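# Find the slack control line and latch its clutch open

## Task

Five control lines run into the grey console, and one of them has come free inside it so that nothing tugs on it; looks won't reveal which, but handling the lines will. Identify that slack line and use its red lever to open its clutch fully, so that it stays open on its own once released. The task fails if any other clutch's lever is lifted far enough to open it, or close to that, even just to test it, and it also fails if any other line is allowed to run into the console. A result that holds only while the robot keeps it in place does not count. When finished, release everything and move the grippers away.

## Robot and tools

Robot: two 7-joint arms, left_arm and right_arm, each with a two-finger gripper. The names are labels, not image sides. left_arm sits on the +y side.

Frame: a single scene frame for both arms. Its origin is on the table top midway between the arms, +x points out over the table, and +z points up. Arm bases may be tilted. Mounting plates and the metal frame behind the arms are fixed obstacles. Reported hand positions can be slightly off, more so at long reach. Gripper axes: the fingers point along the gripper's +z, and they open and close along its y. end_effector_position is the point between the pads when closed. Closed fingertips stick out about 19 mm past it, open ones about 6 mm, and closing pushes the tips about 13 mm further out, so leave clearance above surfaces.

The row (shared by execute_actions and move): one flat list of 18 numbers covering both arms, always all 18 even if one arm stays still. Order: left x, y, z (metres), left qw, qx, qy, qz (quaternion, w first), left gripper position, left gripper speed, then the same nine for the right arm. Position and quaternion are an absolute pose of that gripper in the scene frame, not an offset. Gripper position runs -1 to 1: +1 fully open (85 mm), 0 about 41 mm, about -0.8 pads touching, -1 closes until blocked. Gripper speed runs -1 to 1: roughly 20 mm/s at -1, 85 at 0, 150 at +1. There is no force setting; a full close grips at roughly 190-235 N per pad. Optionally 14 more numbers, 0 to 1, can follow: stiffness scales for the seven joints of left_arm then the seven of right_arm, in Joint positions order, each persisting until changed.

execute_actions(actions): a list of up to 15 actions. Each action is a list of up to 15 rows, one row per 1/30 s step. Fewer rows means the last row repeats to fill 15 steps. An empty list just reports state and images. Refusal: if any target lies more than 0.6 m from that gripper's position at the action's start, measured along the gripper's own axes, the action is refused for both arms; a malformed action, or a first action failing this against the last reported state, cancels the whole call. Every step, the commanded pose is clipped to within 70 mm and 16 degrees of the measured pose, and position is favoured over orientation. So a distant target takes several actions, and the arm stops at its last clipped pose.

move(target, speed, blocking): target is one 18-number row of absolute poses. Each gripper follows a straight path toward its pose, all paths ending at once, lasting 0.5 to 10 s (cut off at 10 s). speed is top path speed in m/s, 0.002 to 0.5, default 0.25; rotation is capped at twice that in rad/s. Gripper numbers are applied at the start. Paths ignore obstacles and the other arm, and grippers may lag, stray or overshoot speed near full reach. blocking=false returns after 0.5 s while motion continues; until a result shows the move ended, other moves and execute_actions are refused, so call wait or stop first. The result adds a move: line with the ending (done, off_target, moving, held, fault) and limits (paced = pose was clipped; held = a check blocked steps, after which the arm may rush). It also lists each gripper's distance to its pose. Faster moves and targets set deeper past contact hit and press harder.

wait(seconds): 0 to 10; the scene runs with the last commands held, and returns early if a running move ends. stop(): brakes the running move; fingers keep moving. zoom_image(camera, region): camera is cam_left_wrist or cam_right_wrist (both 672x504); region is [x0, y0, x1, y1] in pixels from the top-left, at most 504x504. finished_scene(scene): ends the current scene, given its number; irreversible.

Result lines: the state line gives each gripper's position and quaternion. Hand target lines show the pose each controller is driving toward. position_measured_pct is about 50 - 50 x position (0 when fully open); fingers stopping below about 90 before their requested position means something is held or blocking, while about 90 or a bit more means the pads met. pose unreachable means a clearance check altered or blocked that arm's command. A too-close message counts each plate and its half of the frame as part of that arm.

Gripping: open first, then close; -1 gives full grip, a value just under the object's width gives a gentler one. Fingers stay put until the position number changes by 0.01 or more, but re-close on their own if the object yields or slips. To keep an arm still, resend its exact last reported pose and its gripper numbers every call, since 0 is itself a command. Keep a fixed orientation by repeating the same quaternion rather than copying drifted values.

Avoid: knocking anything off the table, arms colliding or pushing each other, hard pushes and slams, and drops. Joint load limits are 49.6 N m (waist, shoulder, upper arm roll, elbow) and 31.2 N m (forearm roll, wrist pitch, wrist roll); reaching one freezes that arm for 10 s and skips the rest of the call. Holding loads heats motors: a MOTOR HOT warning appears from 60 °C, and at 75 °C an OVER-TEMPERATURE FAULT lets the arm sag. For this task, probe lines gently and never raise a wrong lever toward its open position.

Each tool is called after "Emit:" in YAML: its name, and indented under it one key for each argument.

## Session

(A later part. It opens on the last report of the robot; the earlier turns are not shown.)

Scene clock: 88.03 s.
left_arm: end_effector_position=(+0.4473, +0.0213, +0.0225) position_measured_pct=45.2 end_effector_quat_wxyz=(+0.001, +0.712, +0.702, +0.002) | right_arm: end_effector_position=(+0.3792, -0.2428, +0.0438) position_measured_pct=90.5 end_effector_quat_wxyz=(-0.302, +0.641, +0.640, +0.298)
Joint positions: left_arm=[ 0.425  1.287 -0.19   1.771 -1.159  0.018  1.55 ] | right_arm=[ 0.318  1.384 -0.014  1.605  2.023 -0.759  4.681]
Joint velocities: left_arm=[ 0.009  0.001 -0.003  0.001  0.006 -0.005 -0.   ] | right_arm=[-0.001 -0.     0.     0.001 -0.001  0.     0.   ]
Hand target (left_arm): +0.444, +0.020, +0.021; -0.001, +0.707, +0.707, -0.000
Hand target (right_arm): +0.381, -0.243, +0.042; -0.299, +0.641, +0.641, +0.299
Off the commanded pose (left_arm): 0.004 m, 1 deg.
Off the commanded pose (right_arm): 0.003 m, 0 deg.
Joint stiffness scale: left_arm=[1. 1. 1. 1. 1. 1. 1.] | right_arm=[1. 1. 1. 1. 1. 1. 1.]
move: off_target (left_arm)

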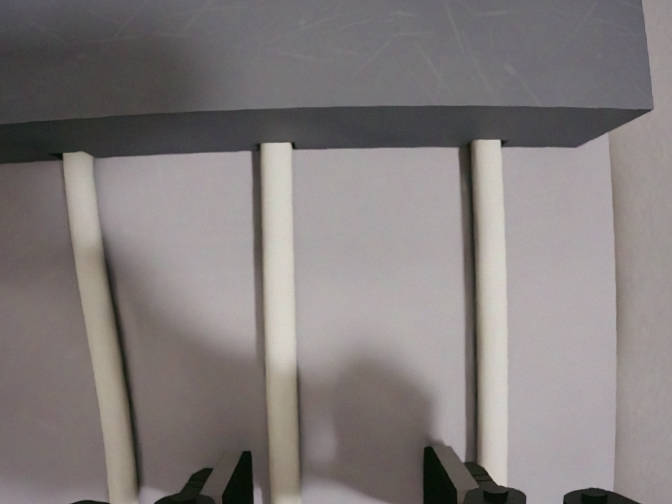

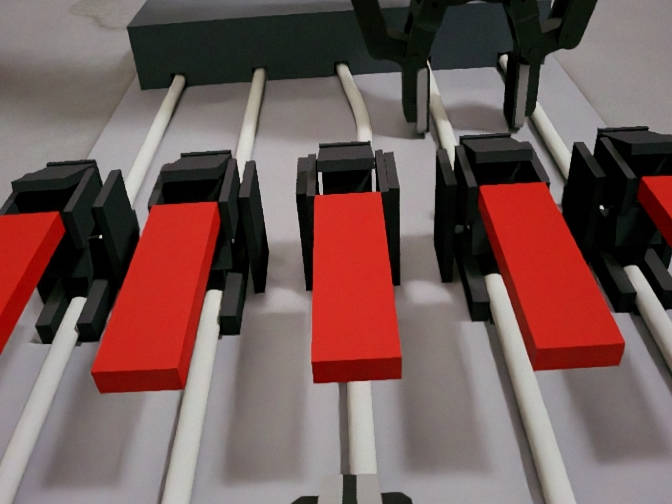

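Emit:
execute_actions:
  actions:
    - [[0.445,0.0202,0.0217,0,0.7071,0.7071,0,0.1,0.5,0.3812,-0.2425,0.042,-0.2988,0.6409,0.6409,0.2988,-0.85,0.5],[0.445,0.0208,0.0225,0,0.7071,0.7071,0,0.1,0.5,0.3814,-0.2415,0.042,-0.2988,0.6409,0.6409,0.2988,-0.85,0.5],[0.445,0.0217,0.0237,0,0.7071,0.7071,0,0.1,0.5,0.3816,-0.24,0.042,-0.2988,0.6409,0.6409,0.2988,-0.85,0.5],[0.445,0.0231,0.0254,0,0.7071,0.7071,0,0.1,0.5,0.3818,-0.238,0.042,-0.2988,0.6409,0.6409,0.2988,-0.85,0.5],[0.445,0.0248,0.0275,0,0.7071,0.7071,0,0.1,0.5,0.382,-0.2355,0.042,-0.2988,0.6409,0.6409,0.2988,-0.85,0.5],[0.445,0.0269,0.0301,0,0.7071,0.7071,0,0.1,0.5,0.382,-0.233,0.042,-0.2988,0.6409,0.6409,0.2988,-0.85,0.5],[0.445,0.0294,0.0332,0,0.7071,0.7071,0,0.1,0.5,0.382,-0.23,0.042,-0.2988,0.6409,0.6409,0.2988,-0.85,0.5],[0.445,0.0322,0.0367,0,0.7071,0.7071,0,0.1,0.5,0.382,-0.227,0.042,-0.2988,0.6409,0.6409,0.2988,-0.85,0.5],[0.445,0.0353,0.0406,0,0.7071,0.7071,0,0.1,0.5,0.382,-0.224,0.042,-0.2988,0.6409,0.6409,0.2988,-0.85,0.5],[0.445,0.0387,0.0449,0,0.7071,0.7071,0,0.1,0.5,0.382,-0.221,0.042,-0.2988,0.6409,0.6409,0.2988,-0.85,0.5],[0.445,0.0424,0.0496,0,0.7071,0.7071,0,0.1,0.5,0.382,-0.2185,0.042,-0.2988,0.6409,0.6409,0.2988,-0.85,0.5],[0.445,0.0465,0.0546,0,0.7071,0.7071,0,0.1,0.5,0.382,-0.216,0.042,-0.2988,0.6409,0.6409,0.2988,-0.85,0.5],[0.445,0.0508,0.0599,0,0.7071,0.7071,0,0.1,0.5,0.382,-0.214,0.0425,-0.2988,0.6409,0.6409,0.2988,-0.85,0.5],[0.445,0.0553,0.0656,0,0.7071,0.7071,0,0.1,0.5,0.382,-0.2125,0.0435,-0.2988,0.6409,0.6409,0.2988,-0.85,0.5],[0.445,0.06,0.0715,0,0.7071,0.7071,0,0.1,0.5,0.382,-0.2113,0.045,-0.2988,0.6409,0.6409,0.2988,-0.85,0.5]]
    - [[0.445,0.0649,0.0777,0,0.7071,0.7071,0,0.1,0.5,0.382,-0.2103,0.047,-0.2988,0.6409,0.6409,0.2988,-0.85,0.5],[0.445,0.07,0.084,0,0.7071,0.7071,0,0.1,0.5,0.382,-0.2095,0.0492,-0.2988,0.6409,0.6409,0.2988,-0.85,0.5],[0.445,0.0753,0.0906,0,0.7071,0.7071,0,0.1,0.5,0.382,-0.2088,0.0516,-0.2988,0.6409,0.6409,0.2988,-0.85,0.5],[0.445,0.0806,0.0973,0,0.7071,0.7071,0,0.1,0.5,0.382,-0.2082,0.054,-0.2988,0.6409,0.6409,0.2988,-0.85,0.5],[0.445,0.0861,0.1041,0,0.7071,0.7071,0,0.1,0.5,0.382,-0.2075,0.0566,-0.2988,0.6409,0.6409,0.2988,-0.85,0.5],[0.445,0.0916,0.111,0,0.7071,0.7071,0,0.1,0.5,0.382,-0.2068,0.0592,-0.2988,0.6409,0.6409,0.2988,-0.85,0.5],[0.445,0.0972,0.118,0,0.7071,0.7071,0,0.1,0.5,0.382,-0.2061,0.0618,-0.2988,0.6409,0.6409,0.2988,-0.85,0.5],[0.445,0.1028,0.125,0,0.7071,0.7071,0,0.1,0.5,0.382,-0.2054,0.0644,-0.2988,0.6409,0.6409,0.2988,-0.85,0.5],[0.445,0.1084,0.132,0,0.7071,0.7071,0,0.1,0.5,0.382,-0.2046,0.067,-0.2988,0.6409,0.6409,0.2988,-0.85,0.5],[0.445,0.1139,0.1389,0,0.7071,0.7071,0,0.1,0.5,0.382,-0.2037,0.0696,-0.2988,0.6409,0.6409,0.2988,-0.85,0.5],[0.445,0.1194,0.1457,0,0.7071,0.7071,0,0.1,0.5,0.382,-0.2027,0.0722,-0.2988,0.6409,0.6409,0.2988,-0.85,0.5],[0.445,0.1247,0.1524,0,0.7071,0.7071,0,0.1,0.5,0.382,-0.2016,0.0748,-0.2988,0.6409,0.6409,0.2988,-0.85,0.5],[0.445,0.13,0.159,0,0.7071,0.7071,0,0.1,0.5,0.382,-0.2004,0.0774,-0.2988,0.6409,0.6409,0.2988,-0.85,0.5],[0.445,0.1351,0.1653,0,0.7071,0.7071,0,0.1,0.5,0.382,-0.1991,0.08,-0.2988,0.6409,0.6409,0.2988,-0.85,0.5],[0.445,0.14,0.1715,0,0.7071,0.7071,0,0.1,0.5,0.382,-0.1977,0.0826,-0.2988,0.6409,0.6409,0.2988,-0.85,0.5]]
    - [[0.445,0.1447,0.1774,0,0.7071,0.7071,0,0.1,0.5,0.382,-0.1963,0.0851,-0.2988,0.6409,0.6409,0.2988,-0.85,0.5],[0.445,0.1492,0.1831,0,0.7071,0.7071,0,0.1,0.5,0.382,-0.1948,0.0876,-0.2988,0.6409,0.6409,0.2988,-0.85,0.5],[0.445,0.1535,0.1884,0,0.7071,0.7071,0,0.1,0.5,0.382,-0.1933,0.09,-0.2988,0.6409,0.6409,0.2988,-0.85,0.5],[0.445,0.1576,0.1934,0,0.7071,0.7071,0,0.1,0.5,0.382,-0.1917,0.0924,-0.2988,0.6409,0.6409,0.2988,-0.85,0.5],[0.445,0.1613,0.1981,0,0.7071,0.7071,0,0.1,0.5,0.382,-0.1901,0.0948,-0.2988,0.6409,0.6409,0.2988,-0.85,0.5],[0.445,0.1647,0.2024,0,0.7071,0.7071,0,0.1,0.5,0.382,-0.1885,0.0971,-0.2988,0.6409,0.6409,0.2988,-0.85,0.5],[0.445,0.1678,0.2063,0,0.7071,0.7071,0,0.1,0.5,0.382,-0.1869,0.0994,-0.2988,0.6409,0.6409,0.2988,-0.85,0.5],[0.445,0.1706,0.2098,0,0.7071,0.7071,0,0.1,0.5,0.382,-0.1853,0.1016,-0.2988,0.6409,0.6409,0.2988,-0.85,0.5],[0.445,0.1731,0.2129,0,0.7071,0.7071,0,0.1,0.5,0.382,-0.1837,0.1038,-0.2988,0.6409,0.6409,0.2988,-0.85,0.5],[0.445,0.1752,0.2155,0,0.7071,0.7071,0,0.1,0.5,0.382,-0.1821,0.1059,-0.2988,0.6409,0.6409,0.2988,-0.85,0.5],[0.445,0.1769,0.2176,0,0.7071,0.7071,0,0.1,0.5,0.382,-0.1804,0.108,-0.2988,0.6409,0.6409,0.2988,-0.85,0.5],[0.445,0.1783,0.2193,0,0.7071,0.7071,0,0.1,0.5,0.382,-0.1786,0.11,-0.2988,0.6409,0.6409,0.2988,-0.85,0.5],[0.445,0.1792,0.2205,0,0.7071,0.7071,0,0.1,0.5,0.382,-0.1766,0.1118,-0.2988,0.6409,0.6409,0.2988,-0.85,0.5],[0.445,0.1798,0.2213,0,0.7071,0.7071,0,0.1,0.5,0.382,-0.1745,0.1135,-0.2988,0.6409,0.6409,0.2988,-0.85,0.5],[0.445,0.18,0.2215,0,0.7071,0.7071,0,0.1,0.5,0.382,-0.1723,0.115,-0.2988,0.6409,0.6409,0.2988,-0.85,0.5]]
    - [[0.445,0.18,0.2215,0,0.7071,0.7071,0,0.1,0.5,0.382,-0.17,0.1165,-0.2988,0.6409,0.6409,0.2988,-0.85,0.5],[0.445,0.18,0.2215,0,0.7071,0.7071,0,0.1,0.5,0.382,-0.1676,0.118,-0.2988,0.6409,0.6409,0.2988,-0.85,0.5],[0.445,0.18,0.2215,0,0.7071,0.7071,0,0.1,0.5,0.382,-0.1652,0.1194,-0.2988,0.6409,0.6409,0.2988,-0.85,0.5],[0.445,0.18,0.2215,0,0.7071,0.7071,0,0.1,0.5,0.382,-0.1627,0.1208,-0.2988,0.6409,0.6409,0.2988,-0.85,0.5],[0.445,0.18,0.2215,0,0.7071,0.7071,0,0.1,0.5,0.382,-0.1602,0.1221,-0.2988,0.6409,0.6409,0.2988,-0.85,0.5],[0.445,0.18,0.2215,0,0.7071,0.7071,0,0.1,0.5,0.382,-0.1577,0.1234,-0.2988,0.6409,0.6409,0.2988,-0.85,0.5],[0.445,0.18,0.2215,0,0.7071,0.7071,0,0.1,0.5,0.382,-0.1551,0.1246,-0.2988,0.6409,0.6409,0.2988,-0.85,0.5],[0.445,0.18,0.2215,0,0.7071,0.7071,0,0.1,0.5,0.382,-0.1525,0.1258,-0.2988,0.6409,0.6409,0.2988,-0.85,0.5],[0.445,0.18,0.2215,0,0.7071,0.7071,0,0.1,0.5,0.382,-0.1499,0.1269,-0.2988,0.6409,0.6409,0.2988,-0.85,0.5],[0.445,0.18,0.2215,0,0.7071,0.7071,0,0.1,0.5,0.382,-0.1473,0.128,-0.2988,0.6409,0.6409,0.2988,-0.85,0.5],[0.445,0.18,0.2215,0,0.7071,0.7071,0,0.1,0.5,0.382,-0.1446,0.129,-0.2988,0.6409,0.6409,0.2988,-0.85,0.5],[0.445,0.18,0.2215,0,0.7071,0.7071,0,0.1,0.5,0.382,-0.1419,0.13,-0.2988,0.6409,0.6409,0.2988,-0.85,0.5],[0.445,0.18,0.2215,0,0.7071,0.7071,0,0.1,0.5,0.382,-0.1392,0.1309,-0.2988,0.6409,0.6409,0.2988,-0.85,0.5],[0.445,0.18,0.2215,0,0.7071,0.7071,0,0.1,0.5,0.382,-0.1365,0.1317,-0.2988,0.6409,0.6409,0.2988,-0.85,0.5],[0.445,0.18,0.2215,0,0.7071,0.7071,0,0.1,0.5,0.382,-0.1338,0.1325,-0.2988,0.6409,0.6409,0.2988,-0.85,0.5]]
    - [[0.445,0.18,0.2215,0,0.7071,0.7071,0,0.1,0.5,0.382,-0.131,0.1332,-0.2988,0.6409,0.6409,0.2988,-0.85,0.5],[0.445,0.18,0.2215,0,0.7071,0.7071,0,0.1,0.5,0.382,-0.1282,0.1338,-0.2988,0.6409,0.6409,0.2988,-0.85,0.5],[0.445,0.18,0.2215,0,0.7071,0.7071,0,0.1,0.5,0.382,-0.1254,0.1344,-0.2988,0.6409,0.6409,0.2988,-0.85,0.5],[0.445,0.18,0.2215,0,0.7071,0.7071,0,0.1,0.5,0.382,-0.1226,0.1349,-0.2988,0.6409,0.6409,0.2988,-0.85,0.5],[0.445,0.18,0.2215,0,0.7071,0.7071,0,0.1,0.5,0.382,-0.1198,0.1353,-0.2988,0.6409,0.6409,0.2988,-0.85,0.5],[0.445,0.18,0.2215,0,0.7071,0.7071,0,0.1,0.5,0.382,-0.117,0.1356,-0.2988,0.6409,0.6409,0.2988,-0.85,0.5],[0.445,0.18,0.2215,0,0.7071,0.7071,0,0.1,0.5,0.382,-0.1142,0.1358,-0.2988,0.6409,0.6409,0.2988,-0.85,0.5],[0.445,0.18,0.2215,0,0.7071,0.7071,0,0.1,0.5,0.382,-0.1114,0.1359,-0.2988,0.6409,0.6409,0.2988,-0.85,0.5],[0.445,0.18,0.2215,0,0.7071,0.7071,0,0.1,0.5,0.382,-0.1086,0.1359,-0.2988,0.6409,0.6409,0.2988,-0.85,0.5],[0.445,0.18,0.2215,0,0.7071,0.7071,0,0.1,0.5,0.382,-0.1058,0.1357,-0.2988,0.6409,0.6409,0.2988,-0.85,0.5],[0.445,0.18,0.2215,0,0.7071,0.7071,0,0.1,0.5,0.382,-0.103,0.1354,-0.2988,0.6409,0.6409,0.2988,-0.85,0.5],[0.445,0.18,0.2215,0,0.7071,0.7071,0,0.1,0.5,0.382,-0.1002,0.135,-0.2988,0.6409,0.6409,0.2988,-0.85,0.5],[0.445,0.18,0.2215,0,0.7071,0.7071,0,0.1,0.5,0.382,-0.0974,0.1344,-0.2988,0.6409,0.6409,0.2988,-0.85,0.5],[0.445,0.18,0.2215,0,0.7071,0.7071,0,0.1,0.5,0.382,-0.0947,0.1337,-0.2988,0.6409,0.6409,0.2988,-0.85,0.5],[0.445,0.18,0.2215,0,0.7071,0.7071,0,0.1,0.5,0.382,-0.092,0.1329,-0.2988,0.6409,0.6409,0.2988,-0.85,0.5]]
    - [[0.445,0.18,0.2215,0,0.7071,0.7071,0,0.1,0.5,0.382,-0.0893,0.132,-0.2988,0.6409,0.6409,0.2988,-0.85,0.5],[0.445,0.18,0.2215,0,0.7071,0.7071,0,0.1,0.5,0.382,-0.0866,0.131,-0.2988,0.6409,0.6409,0.2988,-0.85,0.5],[0.445,0.18,0.2215,0,0.7071,0.7071,0,0.1,0.5,0.382,-0.084,0.1299,-0.2988,0.6409,0.6409,0.2988,-0.85,0.5],[0.445,0.18,0.2215,0,0.7071,0.7071,0,0.1,0.5,0.382,-0.0814,0.1287,-0.2988,0.6409,0.6409,0.2988,-0.85,0.5],[0.445,0.18,0.2215,0,0.7071,0.7071,0,0.1,0.5,0.382,-0.0789,0.1274,-0.2988,0.6409,0.6409,0.2988,-0.85,0.5],[0.445,0.18,0.2215,0,0.7071,0.7071,0,0.1,0.5,0.382,-0.0764,0.126,-0.2988,0.6409,0.6409,0.2988,-0.85,0.5],[0.445,0.18,0.2215,0,0.7071,0.7071,0,0.1,0.5,0.382,-0.074,0.1245,-0.2988,0.6409,0.6409,0.2988,-0.85,0.5],[0.445,0.18,0.2215,0,0.7071,0.7071,0,0.1,0.5,0.382,-0.0717,0.1229,-0.2988,0.6409,0.6409,0.2988,-0.85,0.5],[0.445,0.18,0.2215,0,0.7071,0.7071,0,0.1,0.5,0.382,-0.0694,0.1212,-0.2988,0.6409,0.6409,0.2988,-0.85,0.5],[0.445,0.18,0.2215,0,0.7071,0.7071,0,0.1,0.5,0.382,-0.0672,0.1195,-0.2988,0.6409,0.6409,0.2988,-0.85,0.5],[0.445,0.18,0.2215,0,0.7071,0.7071,0,0.1,0.5,0.382,-0.065,0.1177,-0.2988,0.6409,0.6409,0.2988,-0.85,0.5],[0.445,0.18,0.2215,0,0.7071,0.7071,0,0.1,0.5,0.382,-0.0629,0.1159,-0.2988,0.6409,0.6409,0.2988,-0.85,0.5],[0.445,0.18,0.2215,0,0.7071,0.7071,0,0.1,0.5,0.382,-0.0608,0.114,-0.2988,0.6409,0.6409,0.2988,-0.85,0.5],[0.445,0.18,0.2215,0,0.7071,0.7071,0,0.1,0.5,0.382,-0.0587,0.1121,-0.2988,0.6409,0.6409,0.2988,-0.85,0.5],[0.445,0.18,0.2215,0,0.7071,0.7071,0,0.1,0.5,0.382,-0.0567,0.1102,-0.2988,0.6409,0.6409,0.2988,-0.85,0.5]]
    - [[0.445,0.18,0.2215,0,0.7071,0.7071,0,0.1,0.5,0.382,-0.0547,0.1082,-0.2988,0.6409,0.6409,0.2988,-0.85,0.5],[0.445,0.18,0.2215,0,0.7071,0.7071,0,0.1,0.5,0.382,-0.0527,0.1062,-0.2988,0.6409,0.6409,0.2988,-0.85,0.5],[0.445,0.18,0.2215,0,0.7071,0.7071,0,0.1,0.5,0.382,-0.0508,0.1041,-0.2988,0.6409,0.6409,0.2988,-0.85,0.5],[0.445,0.18,0.2215,0,0.7071,0.7071,0,0.1,0.5,0.382,-0.0489,0.102,-0.2988,0.6409,0.6409,0.2988,-0.85,0.5],[0.445,0.18,0.2215,0,0.7071,0.7071,0,0.1,0.5,0.382,-0.0471,0.0999,-0.2988,0.6409,0.6409,0.2988,-0.85,0.5],[0.445,0.18,0.2215,0,0.7071,0.7071,0,0.1,0.5,0.382,-0.0453,0.0978,-0.2988,0.6409,0.6409,0.2988,-0.85,0.5],[0.445,0.18,0.2215,0,0.7071,0.7071,0,0.1,0.5,0.382,-0.0436,0.0957,-0.2988,0.6409,0.6409,0.2988,-0.85,0.5],[0.445,0.18,0.2215,0,0.7071,0.7071,0,0.1,0.5,0.382,-0.042,0.0936,-0.2988,0.6409,0.6409,0.2988,-0.85,0.5],[0.445,0.18,0.2215,0,0.7071,0.7071,0,0.1,0.5,0.382,-0.0405,0.0915,-0.2988,0.6409,0.6409,0.2988,-0.85,0.5],[0.445,0.18,0.2215,0,0.7071,0.7071,0,0.1,0.5,0.382,-0.0391,0.0894,-0.2988,0.6409,0.6409,0.2988,-0.85,0.5],[0.445,0.18,0.2215,0,0.7071,0.7071,0,0.1,0.5,0.382,-0.0378,0.0873,-0.2988,0.6409,0.6409,0.2988,-0.85,0.5],[0.445,0.18,0.2215,0,0.7071,0.7071,0,0.1,0.5,0.382,-0.0366,0.0853,-0.2988,0.6409,0.6409,0.2988,-0.85,0.5],[0.445,0.18,0.2215,0,0.7071,0.7071,0,0.1,0.5,0.382,-0.0355,0.0833,-0.2988,0.6409,0.6409,0.2988,-0.85,0.5],[0.445,0.18,0.2215,0,0.7071,0.7071,0,0.1,0.5,0.382,-0.0346,0.0814,-0.2988,0.6409,0.6409,0.2988,-0.85,0.5],[0.445,0.18,0.2215,0,0.7071,0.7071,0,0.1,0.5,0.382,-0.0338,0.0796,-0.2988,0.6409,0.6409,0.2988,-0.85,0.5]]
    - [[0.445,0.18,0.2215,0,0.7071,0.7071,0,0.1,0.5,0.382,-0.0331,0.0779,-0.2988,0.6409,0.6409,0.2988,-0.85,0.5],[0.445,0.18,0.2215,0,0.7071,0.7071,0,0.1,0.5,0.382,-0.0325,0.0763,-0.2988,0.6409,0.6409,0.2988,-0.85,0.5],[0.445,0.18,0.2215,0,0.7071,0.7071,0,0.1,0.5,0.382,-0.032,0.0748,-0.2988,0.6409,0.6409,0.2988,-0.85,0.5],[0.445,0.18,0.2215,0,0.7071,0.7071,0,0.1,0.5,0.382,-0.0315,0.0734,-0.2988,0.6409,0.6409,0.2988,-0.85,0.5],[0.445,0.18,0.2215,0,0.7071,0.7071,0,0.1,0.5,0.382,-0.0311,0.0722,-0.2988,0.6409,0.6409,0.2988,-0.85,0.5],[0.445,0.18,0.2215,0,0.7071,0.7071,0,0.1,0.5,0.382,-0.0307,0.0711,-0.2988,0.6409,0.6409,0.2988,-0.85,0.5],[0.445,0.18,0.2215,0,0.7071,0.7071,0,0.1,0.5,0.382,-0.0304,0.0701,-0.2988,0.6409,0.6409,0.2988,-0.85,0.5],[0.445,0.18,0.2215,0,0.7071,0.7071,0,0.1,0.5,0.382,-0.0301,0.0691,-0.2988,0.6409,0.6409,0.2988,-0.85,0.5],[0.445,0.18,0.2215,0,0.7071,0.7071,0,0.1,0.5,0.382,-0.0298,0.0682,-0.2988,0.6409,0.6409,0.2988,-0.85,0.5],[0.445,0.18,0.2215,0,0.7071,0.7071,0,0.1,0.5,0.382,-0.0296,0.0674,-0.2988,0.6409,0.6409,0.2988,-0.85,0.5],[0.445,0.18,0.2215,0,0.7071,0.7071,0,0.1,0.5,0.382,-0.0294,0.0667,-0.2988,0.6409,0.6409,0.2988,-0.85,0.5],[0.445,0.18,0.2215,0,0.7071,0.7071,0,0.1,0.5,0.382,-0.0292,0.066,-0.2988,0.6409,0.6409,0.2988,-0.85,0.5],[0.445,0.18,0.2215,0,0.7071,0.7071,0,0.1,0.5,0.382,-0.0291,0.0654,-0.2988,0.6409,0.6409,0.2988,-0.85,0.5],[0.445,0.18,0.2215,0,0.7071,0.7071,0,0.1,0.5,0.382,-0.029,0.0649,-0.2988,0.6409,0.6409,0.2988,-0.85,0.5],[0.445,0.18,0.2215,0,0.7071,0.7071,0,0.1,0.5,0.382,-0.029,0.0645,-0.2988,0.6409,0.6409,0.2988,-0.85,0.5]]

Scene clock: 175.37 s.
left_arm: end_effector_position=(+0.4439, +0.1782, +0.2212) position_measured_pct=45.2 end_effector_quat_wxyz=(+0.001, +0.707, +0.707, -0.001) | right_arm: end_effector_position=(+0.3829, -0.0306, +0.0686) position_measured_pct=90.5 end_effector_quat_wxyz=(-0.300, +0.642, +0.639, +0.300)
Joint positions: left_arm=[-0.172  0.708  0.221  2.135 -1.086  0.33   1.054] | right_arm=[ 0.18   1.474 -0.485  1.733  1.612 -0.232  4.949]
Joint velocities: left_arm=[-0.001 -0.     0.     0.002 -0.001  0.001  0.   ] | right_arm=[-0.001  0.012 -0.012 -0.008 -0.    -0.001  0.002]
Hand target (left_arm): +0.445, +0.180, +0.221; +0.000, +0.707, +0.707, +0.000
Hand target (right_arm): +0.382, -0.029, +0.065; -0.299, +0.641, +0.641, +0.299
Off the commanded pose (left_arm): 0.002 m, 0 deg.
Off the commanded pose (right_arm): 0.005 m, 0 deg.
Joint stiffness scale: left_arm=[1. 1. 1. 1. 1. 1. 1.] | right_arm=[1. 1. 1. 1. 1. 1. 1.]

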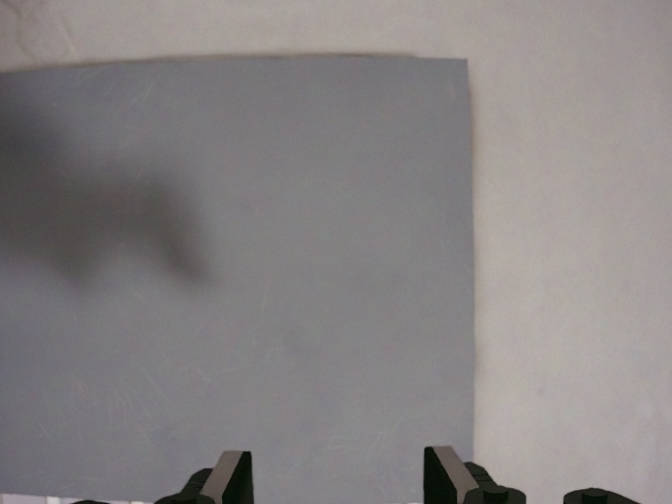

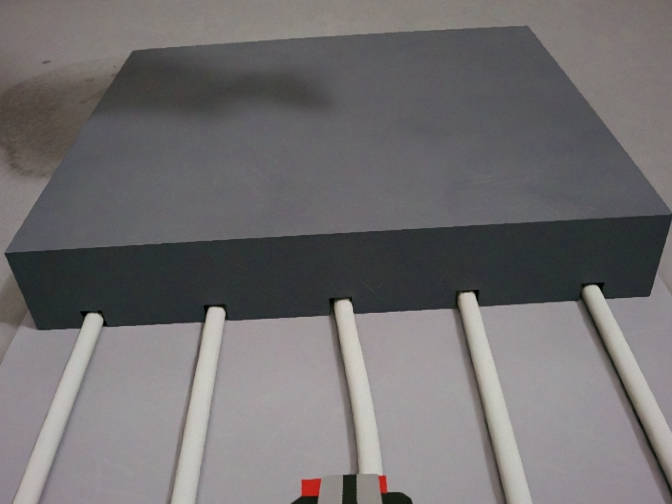

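Let me confirm it has settled against the stop.

Emit:
execute_actions:
  actions: []

Scene clock: 176.20 s.
left_arm: end_effector_position=(+0.4439, +0.1782, +0.2212) position_measured_pct=45.2 end_effector_quat_wxyz=(+0.001, +0.707, +0.707, -0.001) | right_arm: end_effector_position=(+0.3831, -0.0302, +0.0687) position_measured_pct=90.5 end_effector_quat_wxyz=(-0.300, +0.642, +0.639, +0.300)
Joint positions: left_arm=[-0.172  0.708  0.221  2.135 -1.086  0.33   1.054] | right_arm=[ 0.18   1.475 -0.486  1.733  1.612 -0.232  4.949]
Joint velocities: left_arm=[ 0.001 -0.    -0.    -0.001  0.001 -0.002 -0.   ] | right_arm=[ 0.001  0.    -0.001  0.001  0.    -0.     0.001]
Hand target (left_arm): +0.445, +0.180, +0.221; +0.000, +0.707, +0.707, +0.000
Hand target (right_arm): +0.382, -0.029, +0.065; -0.299, +0.641, +0.641, +0.299
Off the commanded pose (left_arm): 0.002 m, 0 deg.
Off the commanded pose (right_arm): 0.004 m, 0 deg.
Joint stiffness scale: left_arm=[1. 1. 1. 1. 1. 1. 1.] | right_arm=[1. 1. 1. 1. 1. 1. 1.]

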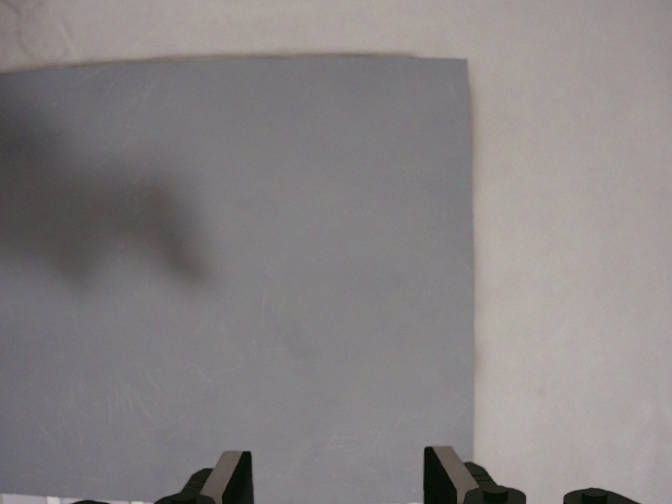

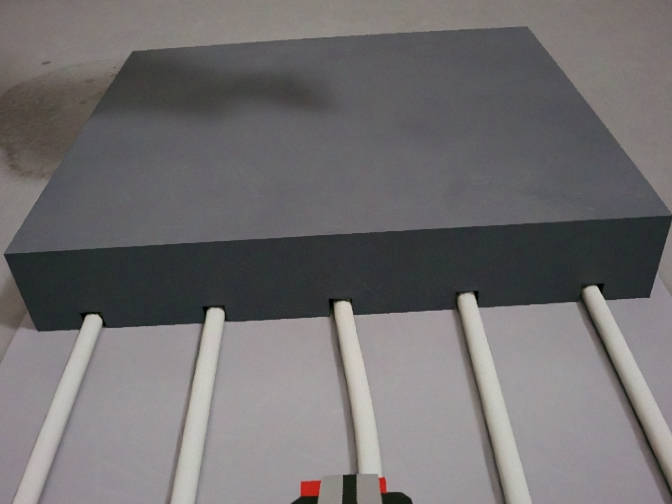

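It's blocked at the stop (z holds 4 mm above target). Retreating.

Emit:
move:
  target: [0.445,0.18,0.2215,0,0.7071,0.7071,0,0.1,0.5, 0.382,-0.22,0.24,-0.2988,0.6409,0.6409,0.2988,-0.85,0.5]
  speed: 0.25

Scene clock: 180.20 s.
left_arm: end_effector_position=(+0.4439, +0.1782, +0.2212) position_measured_pct=45.2 end_effector_quat_wxyz=(+0.001, +0.707, +0.707, -0.001) | right_arm: end_effector_position=(+0.3815, -0.2196, +0.2383) position_measured_pct=90.5 end_effector_quat_wxyz=(-0.298, +0.641, +0.641, +0.299)
Joint positions: left_arm=[-0.172  0.708  0.221  2.135 -1.086  0.33   1.054] | right_arm=[ 0.312  0.916 -0.147  1.957  2.123 -0.704  4.454]
Joint velocities: left_arm=[ 0.001  0.    -0.001 -0.    -0.001  0.002  0.   ] | right_arm=[-0.002 -0.005  0.006  0.001  0.    -0.005  0.   ]
Hand target (left_arm): +0.445, +0.180, +0.221; +0.000, +0.707, +0.707, +0.000
Hand target (right_arm): +0.382, -0.220, +0.240; -0.298, +0.641, +0.641, +0.299
Off the commanded pose (left_arm): 0.002 m, 0 deg.
Off the commanded pose (right_arm): 0.002 m, 0 deg.
Joint stiffness scale: left_arm=[1. 1. 1. 1. 1. 1. 1.] | right_arm=[1. 1. 1. 1. 1. 1. 1.]
move: done

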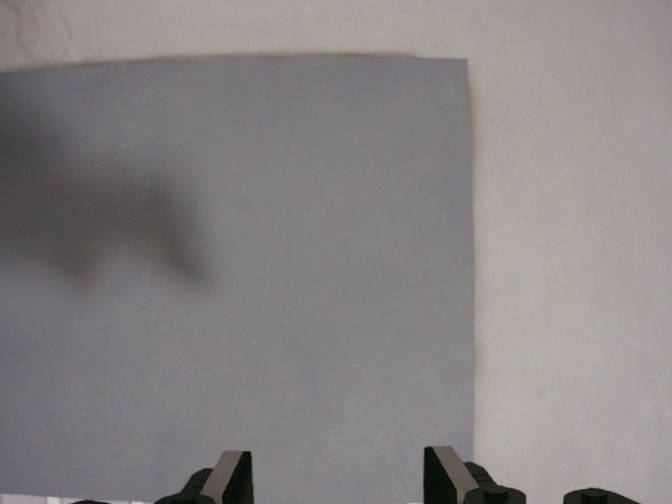

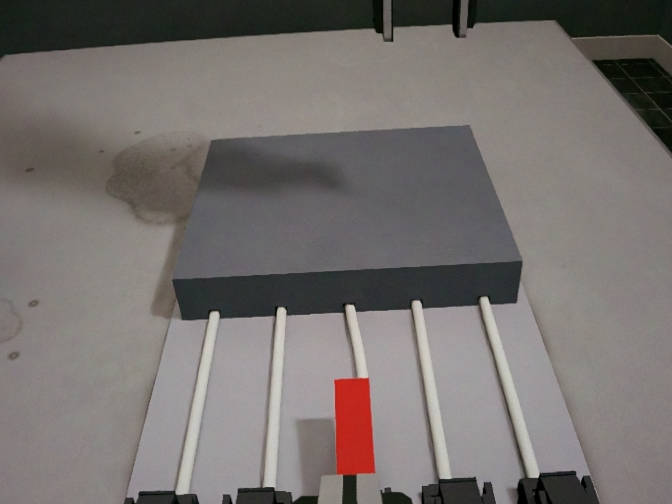

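The lever stays fully open and both arms are clear.

Emit:
finished_scene:
  scene: 2

The scene is finished: the task was done.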